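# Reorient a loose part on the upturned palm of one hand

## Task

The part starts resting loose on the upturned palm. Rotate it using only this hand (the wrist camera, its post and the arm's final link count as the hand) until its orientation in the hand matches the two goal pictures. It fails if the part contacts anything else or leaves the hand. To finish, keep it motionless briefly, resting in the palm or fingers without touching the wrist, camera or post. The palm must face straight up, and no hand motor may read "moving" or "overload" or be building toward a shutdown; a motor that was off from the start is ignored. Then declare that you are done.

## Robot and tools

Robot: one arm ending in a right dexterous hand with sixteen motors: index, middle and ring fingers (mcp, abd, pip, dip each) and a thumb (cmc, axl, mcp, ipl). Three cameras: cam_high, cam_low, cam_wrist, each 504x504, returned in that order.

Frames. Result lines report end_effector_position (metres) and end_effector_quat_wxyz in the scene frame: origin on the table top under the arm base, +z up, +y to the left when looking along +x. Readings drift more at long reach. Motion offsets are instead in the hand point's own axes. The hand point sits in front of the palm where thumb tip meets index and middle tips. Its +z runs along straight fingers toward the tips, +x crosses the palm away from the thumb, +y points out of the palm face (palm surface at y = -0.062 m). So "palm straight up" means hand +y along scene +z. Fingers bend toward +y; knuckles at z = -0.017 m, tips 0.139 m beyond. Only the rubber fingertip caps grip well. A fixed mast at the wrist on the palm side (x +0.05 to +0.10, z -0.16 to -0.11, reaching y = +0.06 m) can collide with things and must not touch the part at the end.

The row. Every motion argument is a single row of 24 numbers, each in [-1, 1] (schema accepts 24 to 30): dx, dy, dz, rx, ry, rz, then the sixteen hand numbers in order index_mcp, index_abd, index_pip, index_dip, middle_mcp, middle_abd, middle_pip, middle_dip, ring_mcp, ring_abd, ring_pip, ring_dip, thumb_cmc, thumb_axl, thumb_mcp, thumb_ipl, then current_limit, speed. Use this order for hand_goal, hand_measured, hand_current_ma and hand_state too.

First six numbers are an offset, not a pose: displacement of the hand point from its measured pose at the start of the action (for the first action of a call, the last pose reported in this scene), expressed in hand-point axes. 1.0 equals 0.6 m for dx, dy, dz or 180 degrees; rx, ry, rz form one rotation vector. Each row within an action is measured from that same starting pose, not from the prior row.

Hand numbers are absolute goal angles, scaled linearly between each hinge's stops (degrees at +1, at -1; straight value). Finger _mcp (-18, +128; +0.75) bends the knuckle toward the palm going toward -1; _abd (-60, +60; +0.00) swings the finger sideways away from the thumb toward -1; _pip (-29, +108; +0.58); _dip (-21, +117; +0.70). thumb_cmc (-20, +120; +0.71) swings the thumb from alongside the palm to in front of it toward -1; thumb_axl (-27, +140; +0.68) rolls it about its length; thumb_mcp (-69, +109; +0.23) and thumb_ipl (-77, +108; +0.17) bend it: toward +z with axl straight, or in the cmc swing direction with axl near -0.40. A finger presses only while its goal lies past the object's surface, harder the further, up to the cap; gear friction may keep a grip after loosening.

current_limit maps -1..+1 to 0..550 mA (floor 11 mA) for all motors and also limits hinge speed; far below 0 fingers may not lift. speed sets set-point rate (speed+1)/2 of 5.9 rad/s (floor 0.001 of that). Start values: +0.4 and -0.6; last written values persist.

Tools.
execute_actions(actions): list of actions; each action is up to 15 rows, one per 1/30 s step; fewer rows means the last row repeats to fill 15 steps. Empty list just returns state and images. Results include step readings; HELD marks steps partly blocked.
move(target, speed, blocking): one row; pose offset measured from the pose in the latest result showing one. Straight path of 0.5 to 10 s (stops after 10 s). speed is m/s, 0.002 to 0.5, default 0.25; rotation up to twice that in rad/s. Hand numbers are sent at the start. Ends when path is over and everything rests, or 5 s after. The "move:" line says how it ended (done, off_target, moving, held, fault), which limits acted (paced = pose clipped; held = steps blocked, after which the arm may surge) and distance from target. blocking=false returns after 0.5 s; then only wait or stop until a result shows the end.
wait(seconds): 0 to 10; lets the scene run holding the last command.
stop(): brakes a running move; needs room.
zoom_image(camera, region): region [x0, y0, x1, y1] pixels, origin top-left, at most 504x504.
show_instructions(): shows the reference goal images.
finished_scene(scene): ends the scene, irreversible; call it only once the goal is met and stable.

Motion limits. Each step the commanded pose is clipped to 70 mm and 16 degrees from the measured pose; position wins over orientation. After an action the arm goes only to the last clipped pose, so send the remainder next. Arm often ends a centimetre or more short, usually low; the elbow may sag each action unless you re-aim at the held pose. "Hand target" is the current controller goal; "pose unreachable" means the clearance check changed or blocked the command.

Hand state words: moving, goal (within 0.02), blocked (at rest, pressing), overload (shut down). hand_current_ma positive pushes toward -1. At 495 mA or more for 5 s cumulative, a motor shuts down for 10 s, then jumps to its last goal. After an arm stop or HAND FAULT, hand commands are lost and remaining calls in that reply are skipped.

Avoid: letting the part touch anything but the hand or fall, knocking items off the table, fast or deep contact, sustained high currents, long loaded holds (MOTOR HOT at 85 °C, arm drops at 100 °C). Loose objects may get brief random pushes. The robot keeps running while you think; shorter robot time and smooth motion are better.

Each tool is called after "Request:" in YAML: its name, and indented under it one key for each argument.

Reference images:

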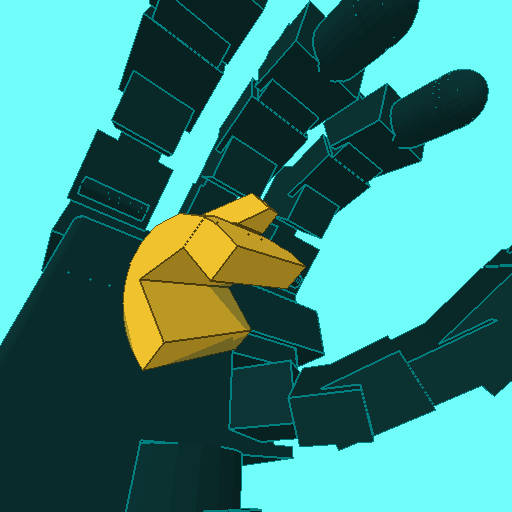

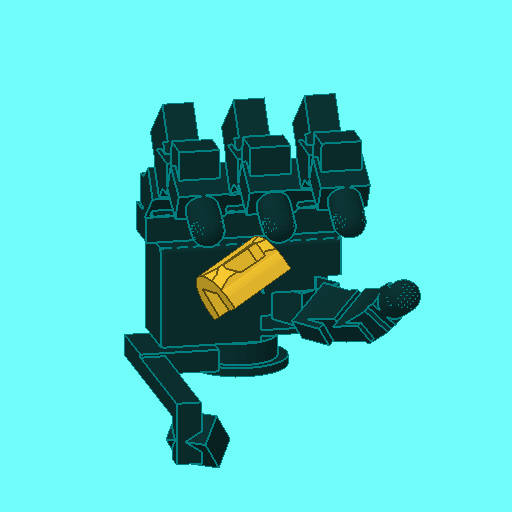

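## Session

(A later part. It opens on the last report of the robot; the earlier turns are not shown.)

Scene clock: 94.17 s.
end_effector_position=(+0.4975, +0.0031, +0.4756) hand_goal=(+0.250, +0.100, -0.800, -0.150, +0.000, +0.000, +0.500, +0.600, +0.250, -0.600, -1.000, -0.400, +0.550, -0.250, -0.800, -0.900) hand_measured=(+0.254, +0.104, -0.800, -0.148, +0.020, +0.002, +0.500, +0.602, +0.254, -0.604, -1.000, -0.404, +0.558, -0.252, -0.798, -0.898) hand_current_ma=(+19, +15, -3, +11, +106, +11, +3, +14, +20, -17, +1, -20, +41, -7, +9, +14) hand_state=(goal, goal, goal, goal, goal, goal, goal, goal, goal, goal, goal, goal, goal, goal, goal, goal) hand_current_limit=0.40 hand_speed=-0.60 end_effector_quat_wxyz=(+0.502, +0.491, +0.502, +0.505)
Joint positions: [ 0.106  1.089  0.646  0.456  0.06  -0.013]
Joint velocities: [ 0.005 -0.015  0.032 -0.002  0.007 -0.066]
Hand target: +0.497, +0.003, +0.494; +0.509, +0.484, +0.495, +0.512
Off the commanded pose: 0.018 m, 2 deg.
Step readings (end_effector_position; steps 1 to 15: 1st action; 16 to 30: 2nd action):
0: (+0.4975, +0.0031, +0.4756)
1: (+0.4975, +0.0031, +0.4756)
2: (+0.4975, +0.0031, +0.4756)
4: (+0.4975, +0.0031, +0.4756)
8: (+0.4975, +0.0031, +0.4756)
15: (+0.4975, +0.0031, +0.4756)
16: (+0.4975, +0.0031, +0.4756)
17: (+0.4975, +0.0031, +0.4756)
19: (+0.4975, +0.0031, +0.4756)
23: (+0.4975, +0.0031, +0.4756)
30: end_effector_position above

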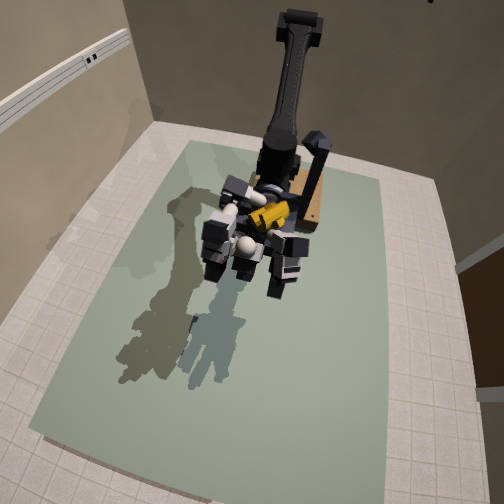

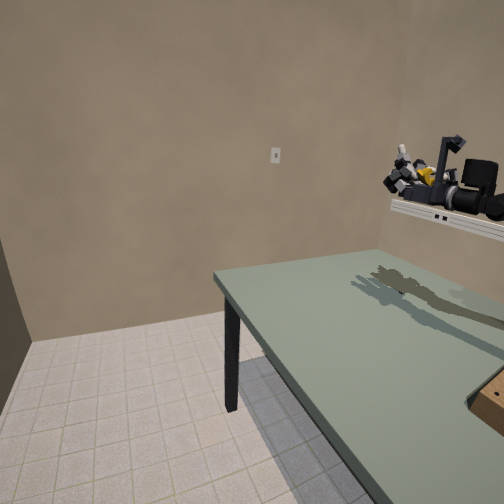

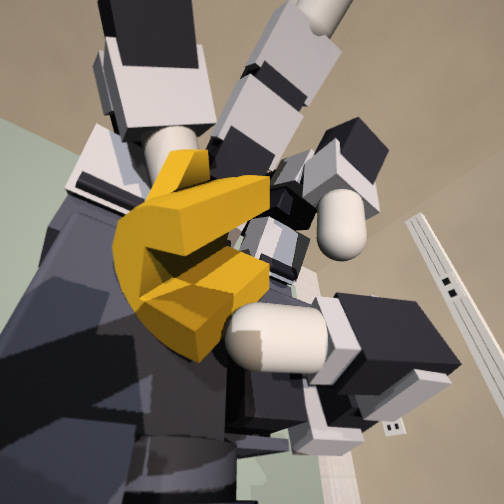

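Request:
execute_actions:
  actions:
    - [[0,0.03,0,-0.009,0,0,0.25,0.1,-0.8,-0.15,0,0,0.5,0.6,0.2,-0.6,-0.98,-0.25,0.53,-0.25,-0.82,-0.93,0.4,-0.7]]
    - [[0,0.03,0,-0.009,0,0,0.25,0.1,-0.8,-0.15,0,0,0.5,0.6,0.17,-0.6,-0.92,-0.1,0.53,-0.25,-0.82,-0.93,0.4,-0.7]]

Request:
zoom_image:
  camera: "cam_high"
  region: [180,150,340,310]

Request:
zoom_image:
  camera: "cam_low"
  region: [380,130,480,230]

Scene clock: 100.20 s.
end_effector_position=(+0.4975, +0.0031, +0.4756) hand_goal=(+0.250, +0.100, -0.800, -0.150, +0.000, +0.000, +0.500, +0.600, +0.170, -0.600, -0.920, -0.100, +0.530, -0.250, -0.820, -0.930) hand_measured=(+0.254, +0.104, -0.800, -0.148, +0.020, +0.002, +0.500, +0.602, +0.184, -0.604, -0.930, -0.106, +0.536, -0.252, -0.820, -0.930) hand_current_ma=(+20, +15, -3, +11, +106, +11, +3, +14, +78, -15, -49, -34, +34, -7, -5, +0) hand_state=(goal, goal, goal, goal, goal, goal, goal, goal, goal, goal, goal, goal, goal, goal, goal, goal) hand_current_limit=0.40 hand_speed=-0.70 end_effector_quat_wxyz=(+0.502, +0.491, +0.502, +0.505)
Joint positions: [ 0.106  1.089  0.646  0.456  0.06  -0.013]
Joint velocities: [-0.005 -0.005  0.017  0.012 -0.007  0.022]
Hand target: +0.497, +0.003, +0.494; +0.509, +0.484, +0.495, +0.512
Off the commanded pose: 0.018 m, 2 deg.
Step readings (end_effector_position; steps 1 to 15: 1st action; 16 to 30: 2nd action):
0: (+0.4975, +0.0031, +0.4756)
1: (+0.4975, +0.0031, +0.4756)
2: (+0.4975, +0.0031, +0.4756)
4: (+0.4975, +0.0031, +0.4756)
8: (+0.4975, +0.0031, +0.4756)
15: (+0.4975, +0.0031, +0.4756)
16: (+0.4975, +0.0031, +0.4756)
17: (+0.4975, +0.0031, +0.4756)
19: (+0.4975, +0.0031, +0.4756)
23: (+0.4975, +0.0031, +0.4756)
30: end_effector_position above

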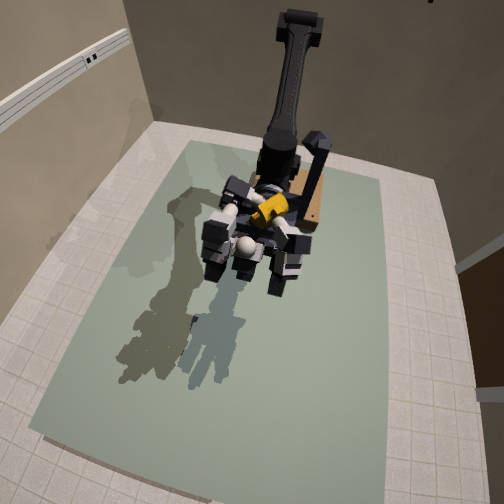

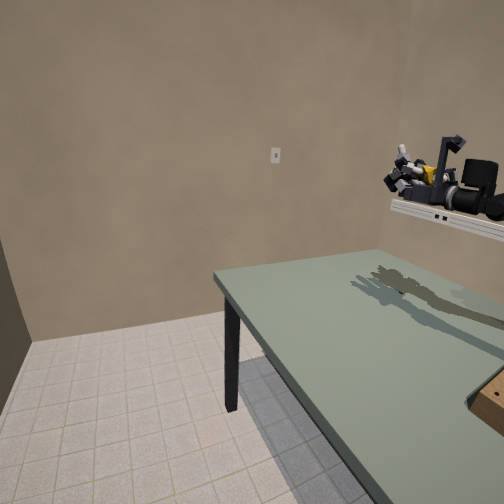

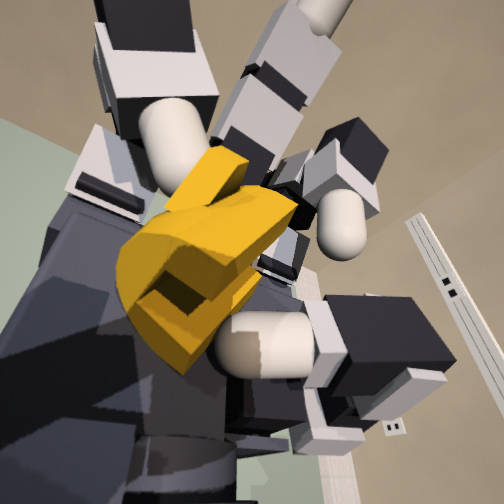

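Region (180, 150, 340, 310) of cam_high's 504x504 image, scaled by 3.150, with more detail than that image has.

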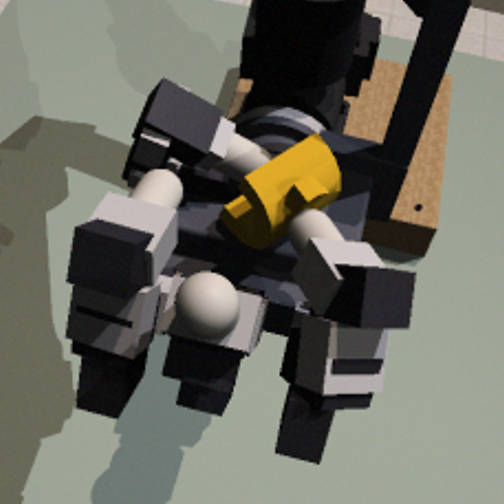

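Region (380, 130, 480, 230) of cam_low's 504x504 image, scaled by 5.040, with more detail than that image has.

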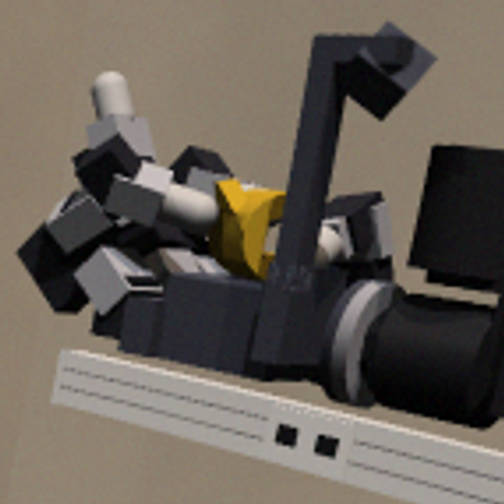

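Request:
execute_actions:
  actions:
    - [[0,0.03,0,-0.009,0,0,0.4,0.3,-0.5,-0.15,0.6,0,-0.2,0,0.17,-0.6,-0.92,-0.1,0.53,-0.25,-0.82,-0.93,0.4,0]]
    - [[0,0.03,0,-0.009,0,0,0.4,0.3,-0.5,-0.15,0.5,0,-0.95,-0.15,0.17,-0.6,-0.92,-0.1,0.53,-0.25,-0.82,-0.93,0.4,0]]
    - [[0,0.03,0,-0.009,0,0,0.4,0.3,-0.5,-0.15,0.2,0,-0.93,-0.1,0.2,-0.6,-0.92,-0.1,0.53,-0.25,-0.82,-0.93,0.4,-0.6]]

Request:
zoom_image:
  camera: "cam_high"
  region: [180,150,340,310]

Request:
zoom_image:
  camera: "cam_low"
  region: [380,130,480,230]

Scene clock: 103.83 s.
end_effector_position=(+0.4975, +0.0031, +0.4756) hand_goal=(+0.400, +0.300, -0.500, -0.150, +0.200, +0.000, -0.930, -0.100, +0.200, -0.600, -0.920, -0.100, +0.530, -0.250, -0.820, -0.930) hand_measured=(+0.406, +0.298, -0.504, -0.148, +0.220, +0.002, -0.928, -0.102, +0.204, -0.602, -0.926, -0.104, +0.536, -0.252, -0.820, -0.930) hand_current_ma=(+31, -12, -21, +10, +105, +11, +9, -12, +16, -13, -35, -21, +34, -7, -5, +0) hand_state=(goal, goal, goal, goal, goal, goal, goal, goal, goal, goal, goal, goal, goal, goal, goal, goal) hand_current_limit=0.40 hand_speed=-0.60 end_effector_quat_wxyz=(+0.502, +0.491, +0.502, +0.505)
Joint positions: [ 0.106  1.089  0.646  0.456  0.06  -0.013]
Joint velocities: [-0.005  0.005 -0.002  0.002  0.022  0.037]
Hand target: +0.497, +0.003, +0.494; +0.509, +0.484, +0.495, +0.512
Off the commanded pose: 0.018 m, 2 deg.
Step readings (end_effector_position; steps 1 to 15: 1st action; 16 to 30: 2nd action; 31 to 45: 3rd action):
0: (+0.4975, +0.0031, +0.4756)
1: (+0.4975, +0.0031, +0.4756)
2: (+0.4975, +0.0031, +0.4756)
4: (+0.4975, +0.0031, +0.4756)
8: (+0.4975, +0.0031, +0.4756)
15: (+0.4975, +0.0031, +0.4756)
16: (+0.4975, +0.0031, +0.4756)
17: (+0.4975, +0.0031, +0.4756)
19: (+0.4975, +0.0031, +0.4756)
23: (+0.4975, +0.0031, +0.4756)
30: (+0.4975, +0.0031, +0.4756)
31: (+0.4975, +0.0031, +0.4756)
32: (+0.4975, +0.0031, +0.4756)
34: (+0.4975, +0.0031, +0.4756)
38: (+0.4975, +0.0031, +0.4756)
45: end_effector_position above

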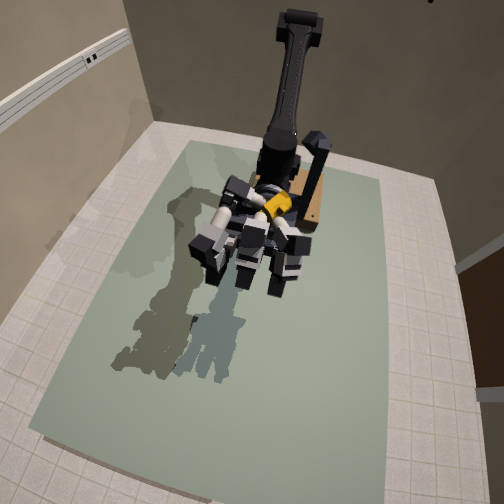

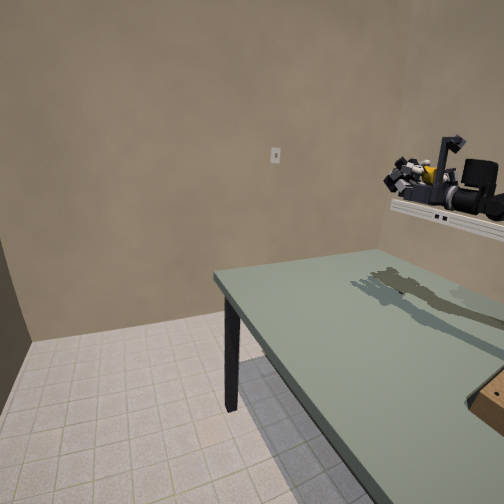

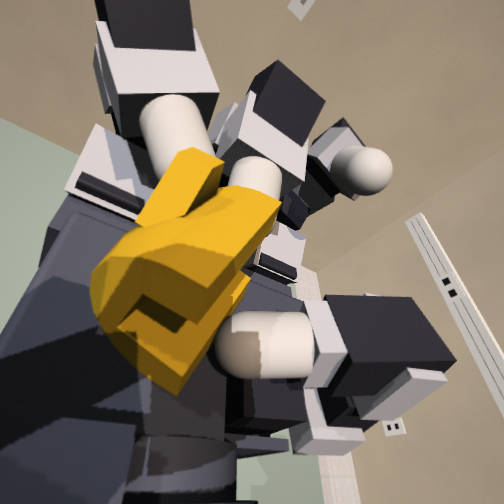

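Region (180, 150, 340, 310) of cam_high's 504x504 image, scaled by 3.150, with more detail than that image has.

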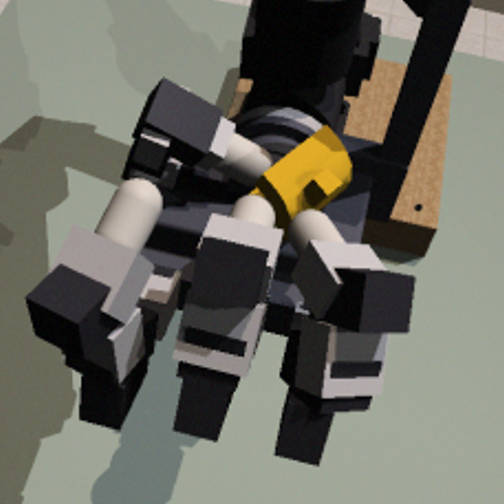

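Region (380, 130, 480, 230) of cam_low's 504x504 image, scaled by 5.040, with more detail than that image has.

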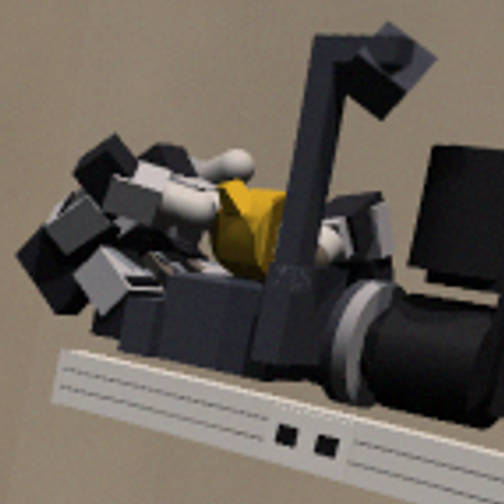

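Request:
execute_actions:
  actions:
    - [[0,0.03,0,-0.009,0,0,0.4,0.3,-0.5,-0.15,0.5,0,-0.93,-0.1,0.14,-0.75,-0.92,-0.1,0.48,-0.35,-0.8,-0.8,0.4,-0.6]]
    - [[0,0.03,0,-0.009,0,0,0.4,0.3,-0.5,-0.15,0.5,0,-0.93,-0.1,0.1,-0.95,-0.92,-0.1,0.4,-0.42,-0.78,-0.68,0.4,-0.7]]

Request:
zoom_image:
  camera: "cam_high"
  region: [180,150,340,310]

Request:
zoom_image:
  camera: "cam_low"
  region: [380,130,480,230]

Scene clock: 106.40 s.
end_effector_position=(+0.4975, +0.0031, +0.4756) hand_goal=(+0.400, +0.300, -0.500, -0.150, +0.500, +0.000, -0.930, -0.100, +0.100, -0.950, -0.920, -0.100, +0.400, -0.420, -0.780, -0.680) hand_measured=(+0.406, +0.298, -0.504, -0.148, +0.506, +0.002, -0.930, -0.102, +0.112, -0.948, -0.926, -0.104, +0.404, -0.418, -0.788, -0.684) hand_current_ma=(+31, -12, -20, +10, +28, +11, +2, -12, +69, +12, -26, -21, +24, +14, -49, -33) hand_state=(goal, goal, goal, goal, goal, goal, goal, goal, goal, goal, goal, goal, goal, goal, goal, goal) hand_current_limit=0.40 hand_speed=-0.70 end_effector_quat_wxyz=(+0.502, +0.491, +0.502, +0.505)
Joint positions: [ 0.106  1.089  0.646  0.456  0.06  -0.013]
Joint velocities: [-0.005 -0.005  0.007 -0.017  0.007 -0.007]
Hand target: +0.497, +0.003, +0.494; +0.509, +0.484, +0.495, +0.512
Off the commanded pose: 0.018 m, 2 deg.
Step readings (end_effector_position; steps 1 to 15: 1st action; 16 to 30: 2nd action):
0: (+0.4975, +0.0031, +0.4756)
1: (+0.4975, +0.0031, +0.4756)
2: (+0.4975, +0.0031, +0.4756)
4: (+0.4975, +0.0031, +0.4756)
8: (+0.4975, +0.0031, +0.4756)
15: (+0.4975, +0.0031, +0.4756)
16: (+0.4975, +0.0031, +0.4756)
17: (+0.4975, +0.0031, +0.4756)
19: (+0.4975, +0.0031, +0.4756)
23: (+0.4975, +0.0031, +0.4756)
30: end_effector_position above

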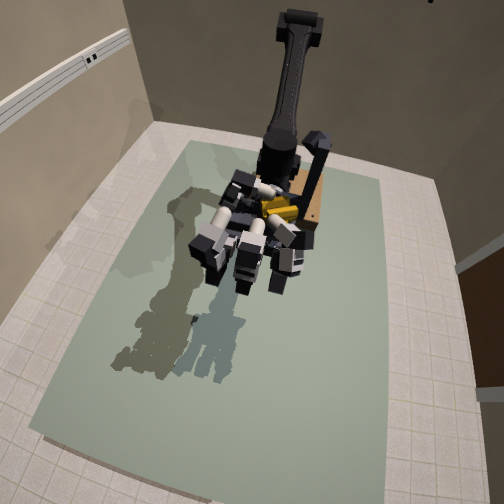

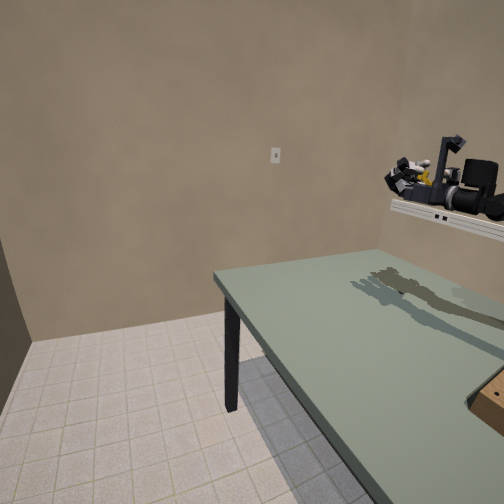

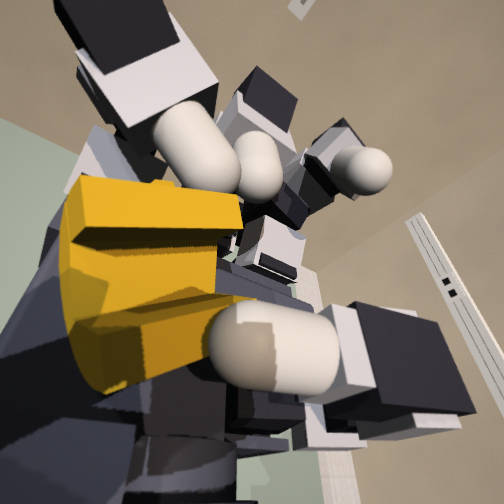

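Region (180, 150, 340, 310) of cam_high's 504x504 image, scaled by 3.150, with more detail than that image has.

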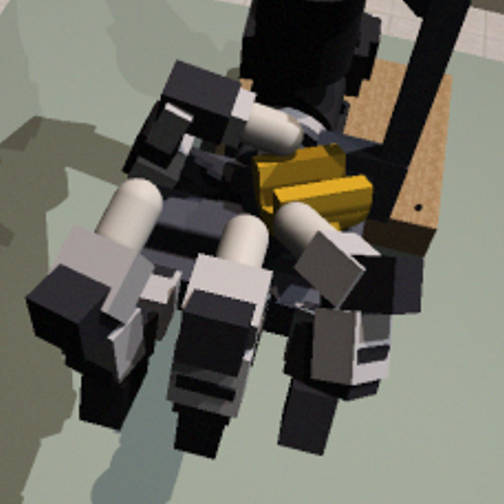

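Region (380, 130, 480, 230) of cam_low's 504x504 image, scaled by 5.040, with more detail than that image has.

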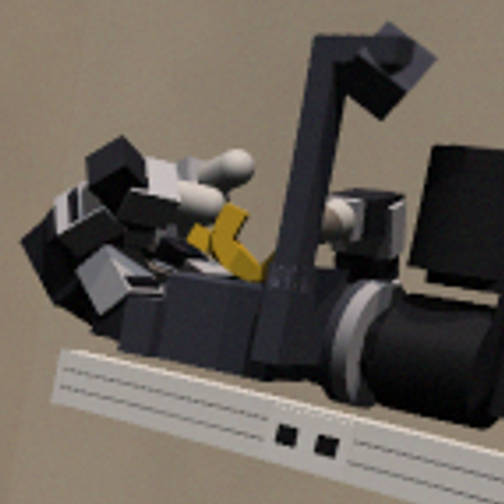

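Request:
execute_actions:
  actions:
    - [[0,0.03,0,-0.009,0,0,0.4,0.3,-0.5,-0.15,0.7,0.3,0,0.3,0.45,-0.3,-0.92,-0.1,0.65,-0.42,-0.7,-0.55,0.4,0]]
    - [[0,0.03,0,-0.009,0,0,0.4,0.3,-0.5,-0.15,0.7,0.3,0.4,0.5,0.3,0.9,-0.85,-0.15,0.65,-0.42,-0.7,-0.55,0.4,0.1]]
    - [[0,0.03,0,-0.009,0,0,0.4,0.3,-0.5,-0.15,0.7,0.3,0.4,0.5,-0.27,0.9,-0.85,-0.15,0.65,-0.42,-0.7,-0.55,0.4,-0.1]]
    - [[0,0.03,0,-0.009,0,0,0.4,0.3,-0.5,-0.15,0.7,0.3,0.4,0.5,-0.23,0.2,-0.82,-0.17,0.65,-0.42,-0.7,-0.55,0.4,-0.3]]
    - [[0,0.03,0,-0.009,0,0,0.4,0.3,-0.5,-0.15,0.7,0.3,0.4,0.5,-0.25,-0.45,-0.82,-0.17,0.65,-0.42,-0.7,-0.55,0.4,-0.3]]

Request:
zoom_image:
  camera: "cam_high"
  region: [180,150,340,310]

Scene clock: 111.87 s.
end_effector_position=(+0.4975, +0.0031, +0.4756) hand_goal=(+0.400, +0.300, -0.500, -0.150, +0.700, +0.300, +0.400, +0.500, -0.250, -0.450, -0.820, -0.170, +0.650, -0.420, -0.700, -0.550) hand_measured=(+0.406, +0.298, -0.504, -0.148, +0.710, +0.296, +0.400, +0.498, -0.246, -0.436, -0.828, -0.168, +0.650, -0.418, -0.704, -0.554) hand_current_ma=(+32, -12, -20, +10, +56, -13, +2, -11, +23, +6, -39, +11, +4, +14, -29, -34) hand_state=(goal, goal, goal, goal, goal, goal, goal, goal, goal, moving, goal, goal, goal, goal, goal, goal) hand_current_limit=0.40 hand_speed=-0.30 end_effector_quat_wxyz=(+0.502, +0.491, +0.502, +0.505)
Joint positions: [ 0.106  1.089  0.646  0.456  0.06  -0.013]
Joint velocities: [-0.015 -0.005 -0.022  0.012 -0.022  0.022]
Hand target: +0.497, +0.003, +0.494; +0.509, +0.484, +0.495, +0.512
Off the commanded pose: 0.018 m, 2 deg.
Step readings (end_effector_position; steps 1 to 15: 1st action; 16 to 30: 2nd action; 31 to 45: 3rd action; 46 to 60: 4th action; 61 to 75: 5th action):
0: (+0.4975, +0.0031, +0.4756)
1: (+0.4975, +0.0031, +0.4756)
2: (+0.4975, +0.0031, +0.4756)
4: (+0.4975, +0.0031, +0.4756)
8: (+0.4975, +0.0031, +0.4756)
15: (+0.4975, +0.0031, +0.4756)
16: (+0.4975, +0.0031, +0.4756)
17: (+0.4975, +0.0031, +0.4756)
19: (+0.4975, +0.0031, +0.4756)
23: (+0.4975, +0.0031, +0.4756)
30: (+0.4975, +0.0031, +0.4756)
31: (+0.4975, +0.0031, +0.4756)
32: (+0.4975, +0.0031, +0.4756)
34: (+0.4975, +0.0031, +0.4756)
38: (+0.4975, +0.0031, +0.4756)
45: (+0.4975, +0.0031, +0.4756)
46: (+0.4975, +0.0031, +0.4756)
47: (+0.4975, +0.0031, +0.4756)
49: (+0.4975, +0.0031, +0.4756)
53: (+0.4975, +0.0031, +0.4756)
60: (+0.4975, +0.0031, +0.4756)
61: (+0.4975, +0.0031, +0.4756)
62: (+0.4975, +0.0031, +0.4756)
64: (+0.4975, +0.0031, +0.4756)
68: (+0.4975, +0.0031, +0.4756)
75: end_effector_position above

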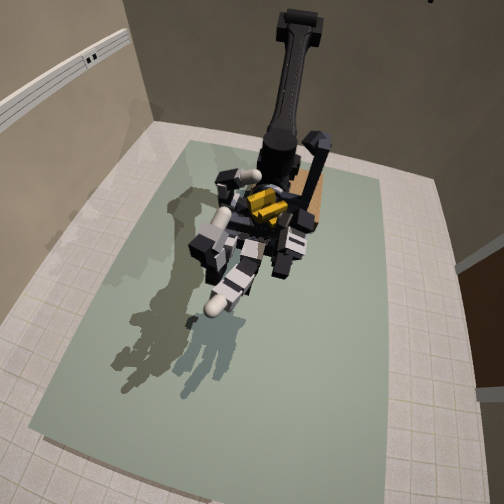

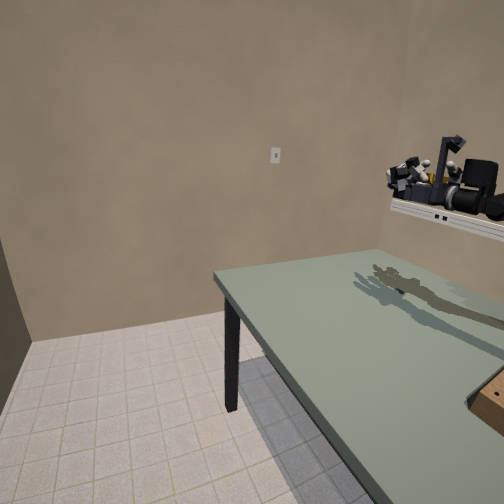

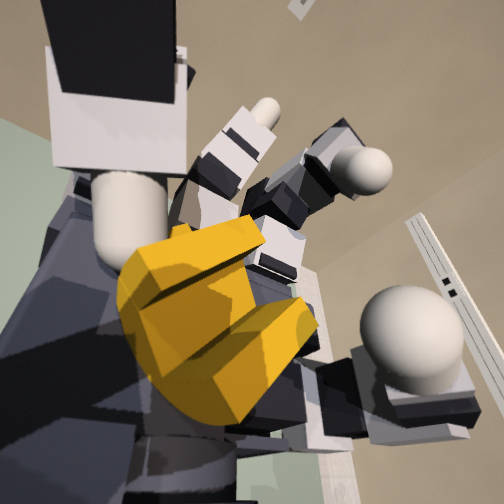

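Region (180, 150, 340, 310) of cam_high's 504x504 image, scaled by 3.150, with more detail than that image has.

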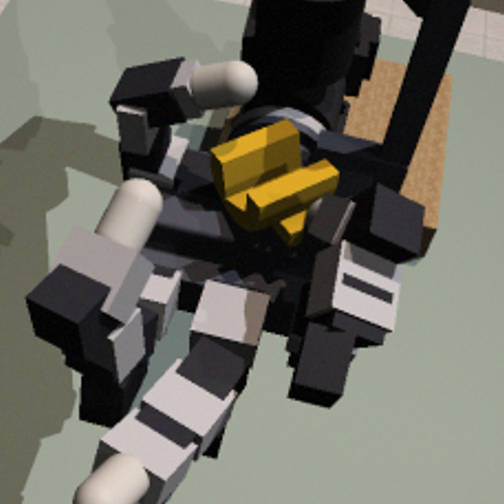

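Request:
execute_actions:
  actions:
    - [[0,0.03,0,-0.009,0,0,0.4,0.5,-0.5,-0.15,0.6,0.3,-0.4,-0.1,0.1,-0.1,-0.95,-0.3,0.5,-0.52,-0.72,-0.62,0.4,-0.1]]
    - [[0,0.03,0,-0.009,0,0,0.4,0.5,-0.5,-0.15,0.45,0.3,-1,-0.4,0.3,-0.3,-1,-0.4,0.42,-0.52,-0.77,-0.72,0.4,-0.2]]
    - [[0,0.03,0,-0.009,0,0,0.4,0.5,-0.5,-0.15,0.3,0.3,-1,-0.4,0.3,-0.3,-1,-0.4,0.42,-0.5,-0.8,-0.82,0.4,-0.6]]

Request:
zoom_image:
  camera: "cam_high"
  region: [180,150,340,310]

Request:
zoom_image:
  camera: "cam_low"
  region: [380,130,480,230]

Scene clock: 115.03 s.
end_effector_position=(+0.4975, +0.0031, +0.4756) hand_goal=(+0.400, +0.500, -0.500, -0.150, +0.300, +0.300, -1.000, -0.400, +0.300, -0.300, -1.000, -0.400, +0.420, -0.500, -0.800, -0.820) hand_measured=(+0.406, +0.498, -0.504, -0.148, +0.336, +0.300, -0.988, -0.396, +0.304, -0.296, -1.000, -0.398, +0.424, -0.504, -0.802, -0.820) hand_current_ma=(+32, -11, -19, +10, +190, -2, +65, +21, +22, +14, +1, +11, +23, -21, -7, +4) hand_state=(goal, goal, goal, goal, blocked, goal, goal, goal, goal, goal, goal, goal, goal, goal, goal, goal) hand_current_limit=0.40 hand_speed=-0.60 end_effector_quat_wxyz=(+0.502, +0.491, +0.502, +0.505)
Joint positions: [ 0.106  1.089  0.646  0.456  0.06  -0.013]
Joint velocities: [ 0.005 -0.005 -0.012 -0.002  0.007  0.037]
Hand target: +0.497, +0.003, +0.494; +0.509, +0.484, +0.495, +0.512
Off the commanded pose: 0.018 m, 2 deg.
Step readings (end_effector_position; steps 1 to 15: 1st action; 16 to 30: 2nd action; 31 to 45: 3rd action):
0: (+0.4975, +0.0031, +0.4756)
1: (+0.4975, +0.0031, +0.4756)
2: (+0.4975, +0.0031, +0.4756)
4: (+0.4975, +0.0031, +0.4756)
8: (+0.4975, +0.0031, +0.4756)
15: (+0.4975, +0.0031, +0.4756)
16: (+0.4975, +0.0031, +0.4756)
17: (+0.4975, +0.0031, +0.4756)
19: (+0.4975, +0.0031, +0.4756)
23: (+0.4975, +0.0031, +0.4756)
30: (+0.4975, +0.0031, +0.4756)
31: (+0.4975, +0.0031, +0.4756)
32: (+0.4975, +0.0031, +0.4756)
34: (+0.4975, +0.0031, +0.4756)
38: (+0.4975, +0.0031, +0.4756)
45: end_effector_position above

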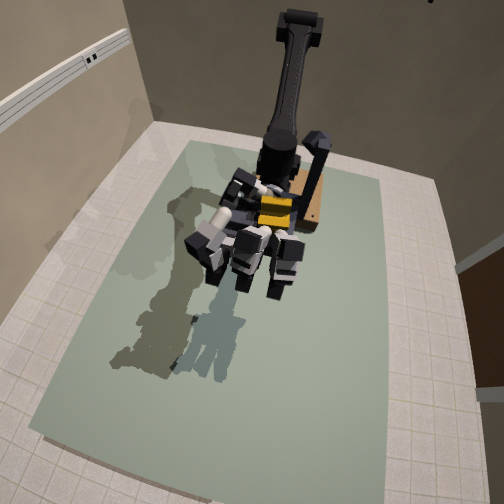

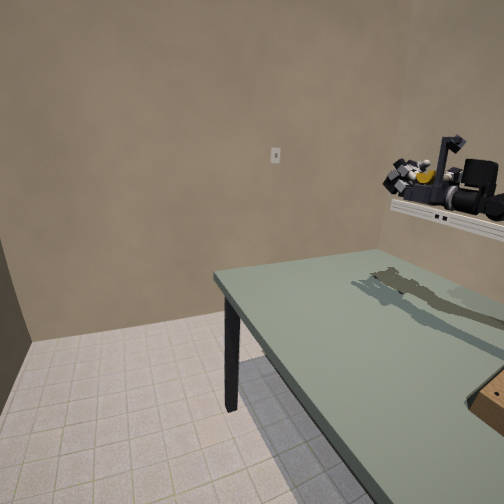

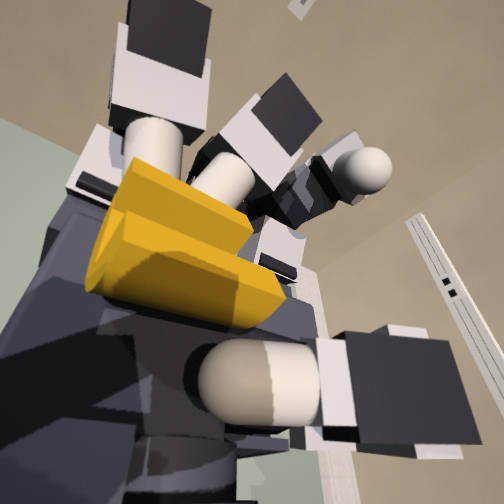

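Region (180, 150, 340, 310) of cam_high's 504x504 image, scaled by 3.150, with more detail than that image has.

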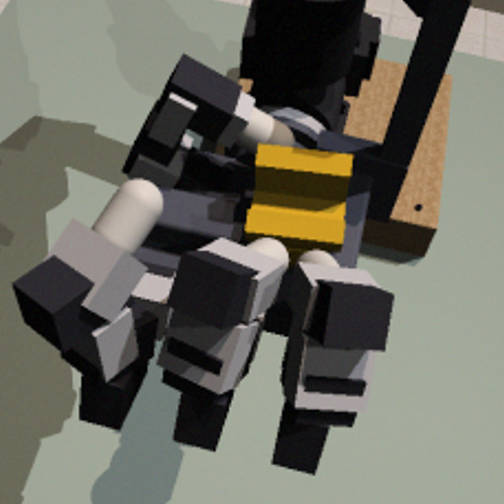

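Region (380, 130, 480, 230) of cam_low's 504x504 image, scaled by 5.040, with more detail than that image has.

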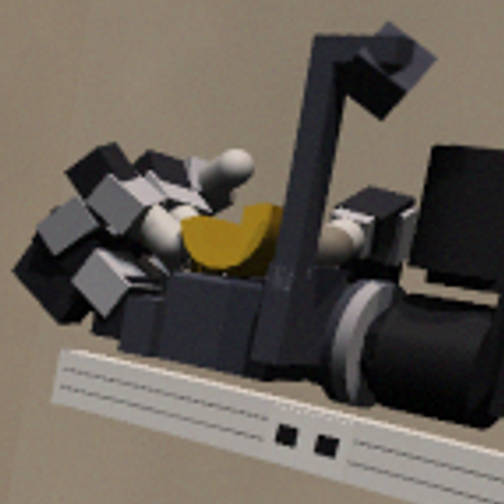

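Request:
execute_actions:
  actions:
    - [[0,0.03,0,-0.009,0,0,0.4,0.5,-0.5,-0.15,0.6,0,-1,-0.4,0.3,0.1,-1,-0.4,0.5,-0.45,-0.65,-0.5,0.4,-0.3]]
    - [[0,0.03,0,-0.009,0,0,0.4,0.5,-0.5,-0.15,0.6,0,-1,-0.4,0.22,0.1,-1,-0.4,0.35,-0.15,-0.65,-0.55,0.4,-0.4]]
    - [[0,0.03,0,-0.009,0,0,0.4,0.5,-0.5,-0.15,0.6,0,-1,-0.4,0.22,0.1,-1,-0.4,0.33,-0.2,-0.72,-0.66,0.4,-0.7]]

Request:
zoom_image:
  camera: "cam_high"
  region: [180,150,340,310]

Request:
zoom_image:
  camera: "cam_low"
  region: [380,130,480,230]

Scene clock: 118.53 s.
end_effector_position=(+0.4975, +0.0031, +0.4756) hand_goal=(+0.400, +0.500, -0.500, -0.150, +0.600, +0.000, -1.000, -0.400, +0.220, +0.100, -1.000, -0.400, +0.330, -0.200, -0.720, -0.660) hand_measured=(+0.406, +0.498, -0.504, -0.148, +0.606, +0.004, -0.998, -0.398, +0.236, +0.096, -1.000, -0.398, +0.336, -0.198, -0.720, -0.658) hand_current_ma=(+32, -11, -19, +10, +30, +14, +6, +11, +84, -14, +1, +9, +30, +17, +3, +10) hand_state=(goal, goal, goal, goal, goal, goal, goal, goal, goal, goal, goal, goal, goal, goal, goal, goal) hand_current_limit=0.40 hand_speed=-0.70 end_effector_quat_wxyz=(+0.502, +0.491, +0.502, +0.505)
Joint positions: [ 0.106  1.089  0.646  0.456  0.06  -0.013]
Joint velocities: [-0.015  0.005 -0.002  0.002  0.022 -0.037]
Hand target: +0.497, +0.003, +0.494; +0.509, +0.484, +0.495, +0.512
Off the commanded pose: 0.018 m, 2 deg.
Step readings (end_effector_position; steps 1 to 15: 1st action; 16 to 30: 2nd action; 31 to 45: 3rd action):
0: (+0.4975, +0.0031, +0.4756)
1: (+0.4975, +0.0031, +0.4756)
2: (+0.4975, +0.0031, +0.4756)
4: (+0.4975, +0.0031, +0.4756)
8: (+0.4975, +0.0031, +0.4756)
15: (+0.4975, +0.0031, +0.4756)
16: (+0.4975, +0.0031, +0.4756)
17: (+0.4975, +0.0031, +0.4756)
19: (+0.4975, +0.0031, +0.4756)
23: (+0.4975, +0.0031, +0.4756)
30: (+0.4975, +0.0031, +0.4756)
31: (+0.4975, +0.0031, +0.4756)
32: (+0.4975, +0.0031, +0.4756)
34: (+0.4975, +0.0031, +0.4756)
38: (+0.4975, +0.0031, +0.4756)
45: end_effector_position above

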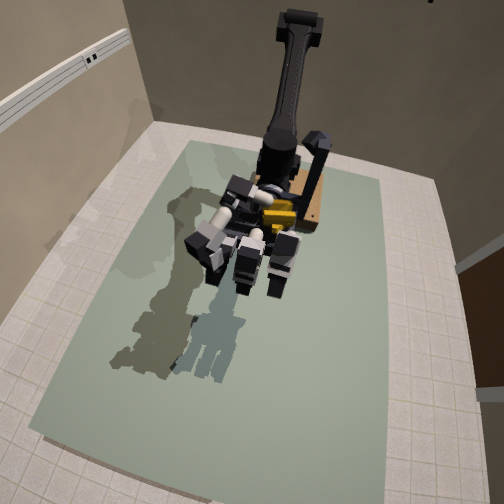

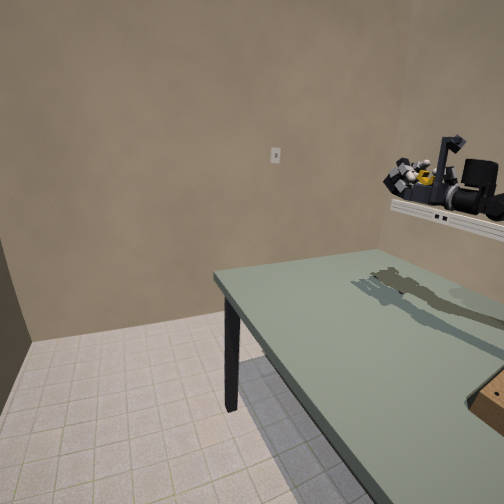

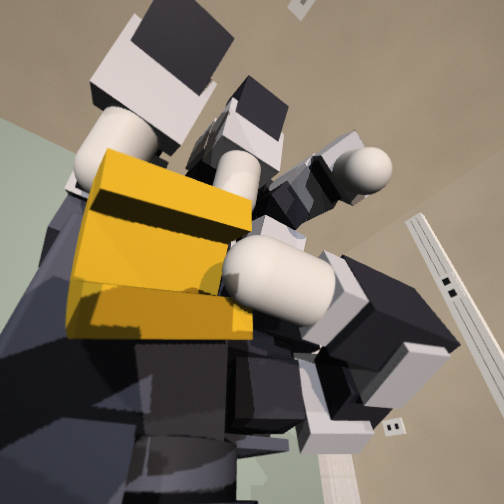

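Region (180, 150, 340, 310) of cam_high's 504x504 image, scaled by 3.150, with more detail than that image has.

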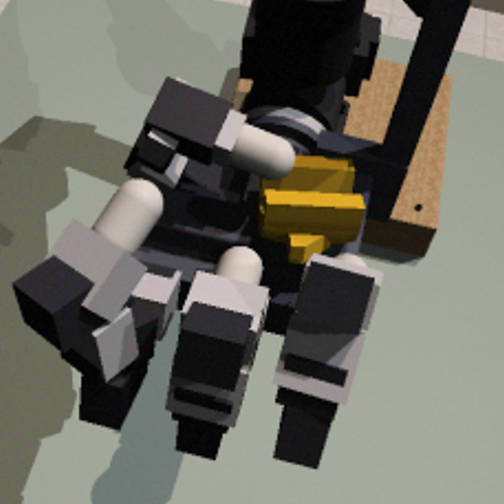

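Region (380, 130, 480, 230) of cam_low's 504x504 image, scaled by 5.040, with more detail than that image has.

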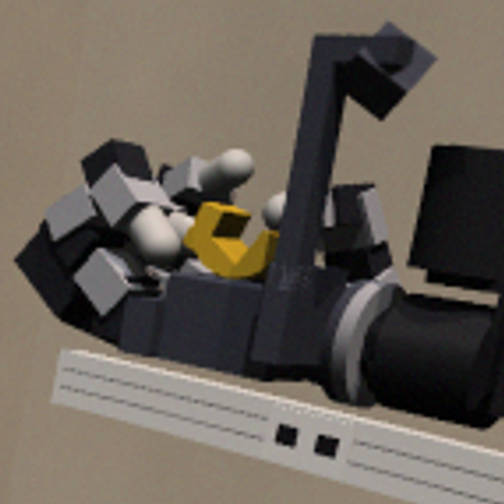

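Request:
execute_actions:
  actions:
    - [[0,0.03,0,-0.009,0,0,0.4,0.5,-0.5,-0.15,0.6,0,-1,-0.4,0.18,0,-1,-0.35,0.33,-0.25,-0.74,-0.76,0.4,-0.7]]
    - [[0,0.03,0,-0.009,0,0,0.4,0.5,-0.5,-0.15,0.6,0,-1,-0.4,0.16,-0.2,-0.96,-0.2,0.33,-0.27,-0.75,-0.83,0.4,-0.7]]

Request:
zoom_image:
  camera: "cam_high"
  region: [180,150,340,310]

Request:
zoom_image:
  camera: "cam_low"
  region: [380,130,480,230]

Scene clock: 120.93 s.
end_effector_position=(+0.4975, +0.0031, +0.4756) hand_goal=(+0.400, +0.500, -0.500, -0.150, +0.600, +0.000, -1.000, -0.400, +0.160, -0.200, -0.960, -0.200, +0.330, -0.270, -0.750, -0.830) hand_measured=(+0.406, +0.498, -0.504, -0.148, +0.606, +0.004, -0.998, -0.398, +0.174, -0.196, -0.968, -0.204, +0.340, -0.270, -0.738, -0.804) hand_current_ma=(+32, -11, -19, +10, +30, +14, +6, +11, +78, +14, -44, -21, +56, +3, +83, +184) hand_state=(goal, goal, goal, goal, goal, goal, goal, goal, goal, goal, goal, goal, goal, goal, goal, blocked) hand_current_limit=0.40 hand_speed=-0.70 end_effector_quat_wxyz=(+0.502, +0.491, +0.502, +0.505)
Joint positions: [ 0.106  1.089  0.646  0.456  0.06  -0.013]
Joint velocities: [-0.015 -0.005 -0.012  0.012  0.007 -0.037]
Hand target: +0.497, +0.003, +0.494; +0.509, +0.484, +0.495, +0.512
Off the commanded pose: 0.018 m, 2 deg.
Step readings (end_effector_position; steps 1 to 15: 1st action; 16 to 30: 2nd action):
0: (+0.4975, +0.0031, +0.4756)
1: (+0.4975, +0.0031, +0.4756)
2: (+0.4975, +0.0031, +0.4756)
4: (+0.4975, +0.0031, +0.4756)
8: (+0.4975, +0.0031, +0.4756)
15: (+0.4975, +0.0031, +0.4756)
16: (+0.4975, +0.0031, +0.4756)
17: (+0.4975, +0.0031, +0.4756)
19: (+0.4975, +0.0031, +0.4756)
23: (+0.4975, +0.0031, +0.4756)
30: end_effector_position above

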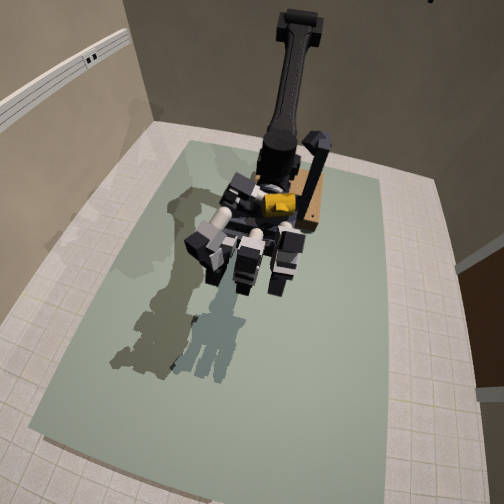

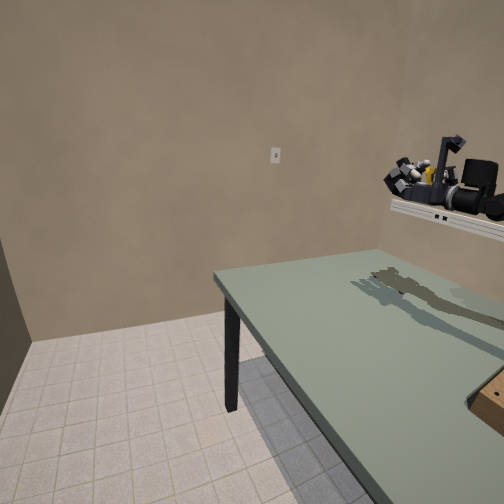

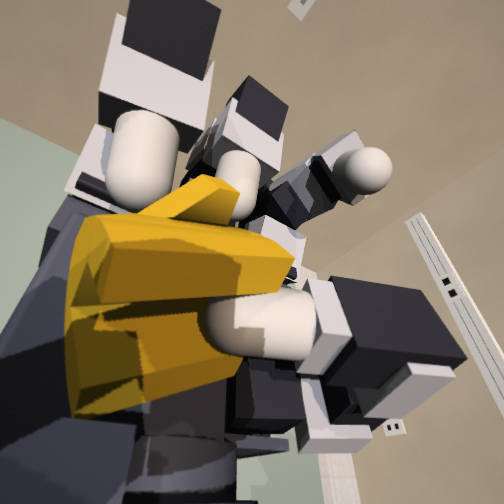

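Region (180, 150, 340, 310) of cam_high's 504x504 image, scaled by 3.150, with more detail than that image has.

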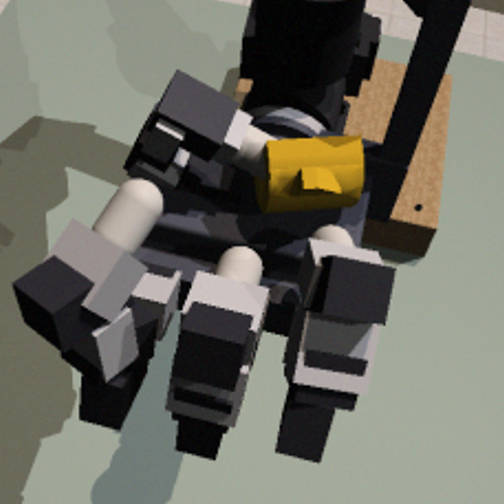

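Region (380, 130, 480, 230) of cam_low's 504x504 image, scaled by 5.040, with more detail than that image has.

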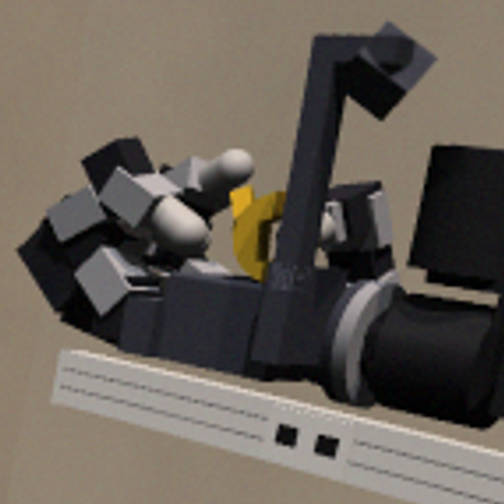

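Request:
execute_actions:
  actions:
    - [[0,0.03,0,-0.009,0,0,0.4,0.5,-0.5,-0.15,0.6,0,-1,-0.4,0.0,-0.05,-0.96,-0.27,0.38,-0.2,-0.76,-0.86,0.4,-0.7]]
    - [[0,0.03,0,-0.009,0,0,0.4,0.5,-0.5,-0.15,0.6,0,-1,-0.4,-0.1,-0.1,-0.9,-0.22,0.43,-0.1,-0.77,-0.88,0.4,-0.7]]

Request:
zoom_image:
  camera: "cam_high"
  region: [180,150,340,310]

Request:
zoom_image:
  camera: "cam_low"
  region: [380,130,480,230]

Scene clock: 127.70 s.
end_effector_position=(+0.4975, +0.0031, +0.4756) hand_goal=(+0.400, +0.500, -0.500, -0.150, +0.600, +0.000, -1.000, -0.400, -0.100, -0.100, -0.900, -0.220, +0.430, -0.100, -0.770, -0.880) hand_measured=(+0.406, +0.498, -0.504, -0.148, +0.606, +0.004, -0.998, -0.398, -0.092, -0.096, -0.910, -0.224, +0.454, -0.130, -0.738, -0.844) hand_current_ma=(+32, -11, -19, +10, +30, +14, +6, +11, +47, +14, -47, -20, +125, -186, +215, +256) hand_state=(goal, goal, goal, goal, goal, goal, goal, goal, goal, goal, goal, goal, blocked, blocked, blocked, blocked) hand_current_limit=0.40 hand_speed=-0.70 end_effector_quat_wxyz=(+0.502, +0.491, +0.502, +0.505)
Joint positions: [ 0.106  1.089  0.646  0.456  0.06  -0.013]
Joint velocities: [-0.005 -0.015 -0.002  0.012  0.125 -0.081]
Hand target: +0.497, +0.003, +0.494; +0.509, +0.484, +0.495, +0.512
Off the commanded pose: 0.018 m, 2 deg.
Step readings (end_effector_position; steps 1 to 15: 1st action; 16 to 30: 2nd action):
0: (+0.4975, +0.0031, +0.4756)
1: (+0.4975, +0.0031, +0.4756)
2: (+0.4975, +0.0031, +0.4756)
4: (+0.4975, +0.0031, +0.4756)
8: (+0.4975, +0.0031, +0.4756)
15: (+0.4975, +0.0031, +0.4756)
16: (+0.4975, +0.0031, +0.4756)
17: (+0.4975, +0.0031, +0.4756)
19: (+0.4975, +0.0031, +0.4756)
23: (+0.4975, +0.0031, +0.4756)
30: end_effector_position above

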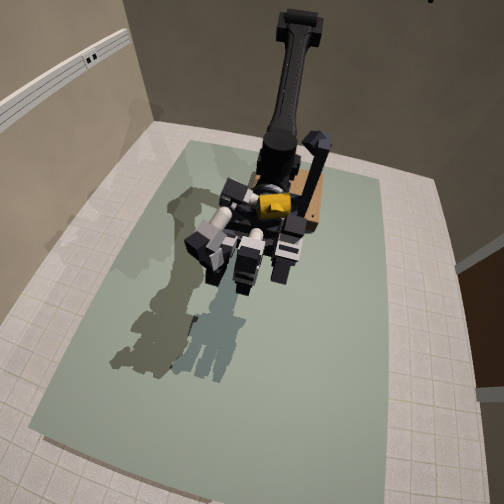

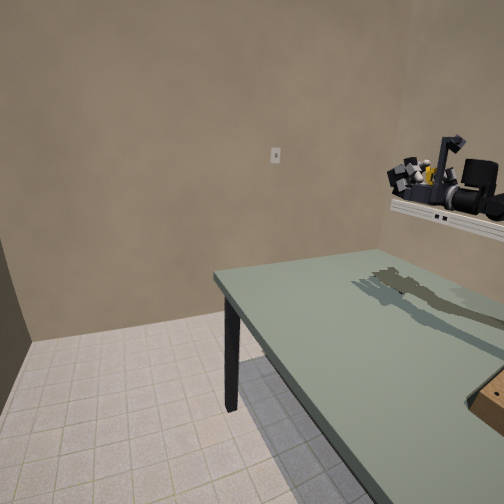

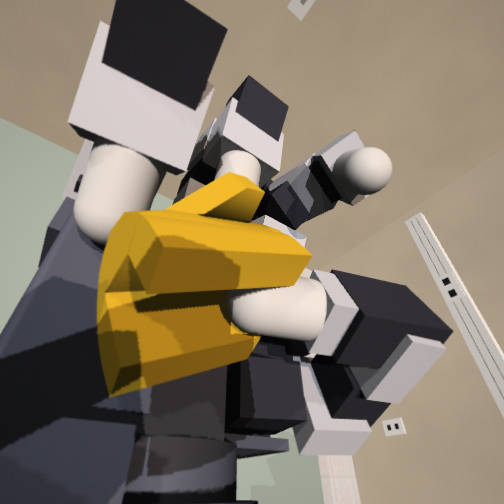

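Region (180, 150, 340, 310) of cam_high's 504x504 image, scaled by 3.150, with more detail than that image has.

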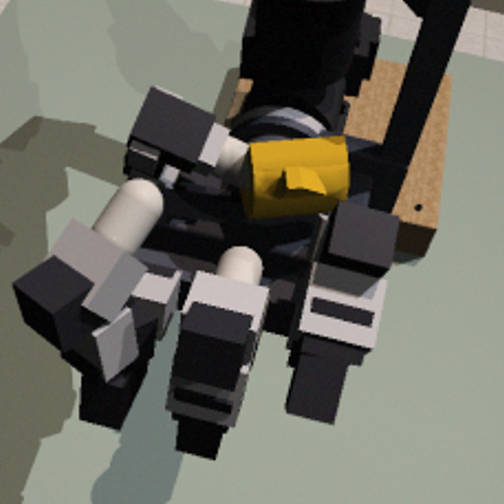

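Region (380, 130, 480, 230) of cam_low's 504x504 image, scaled by 5.040, with more detail than that image has.

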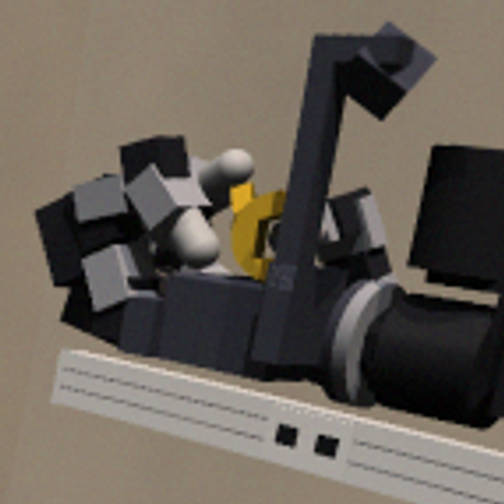

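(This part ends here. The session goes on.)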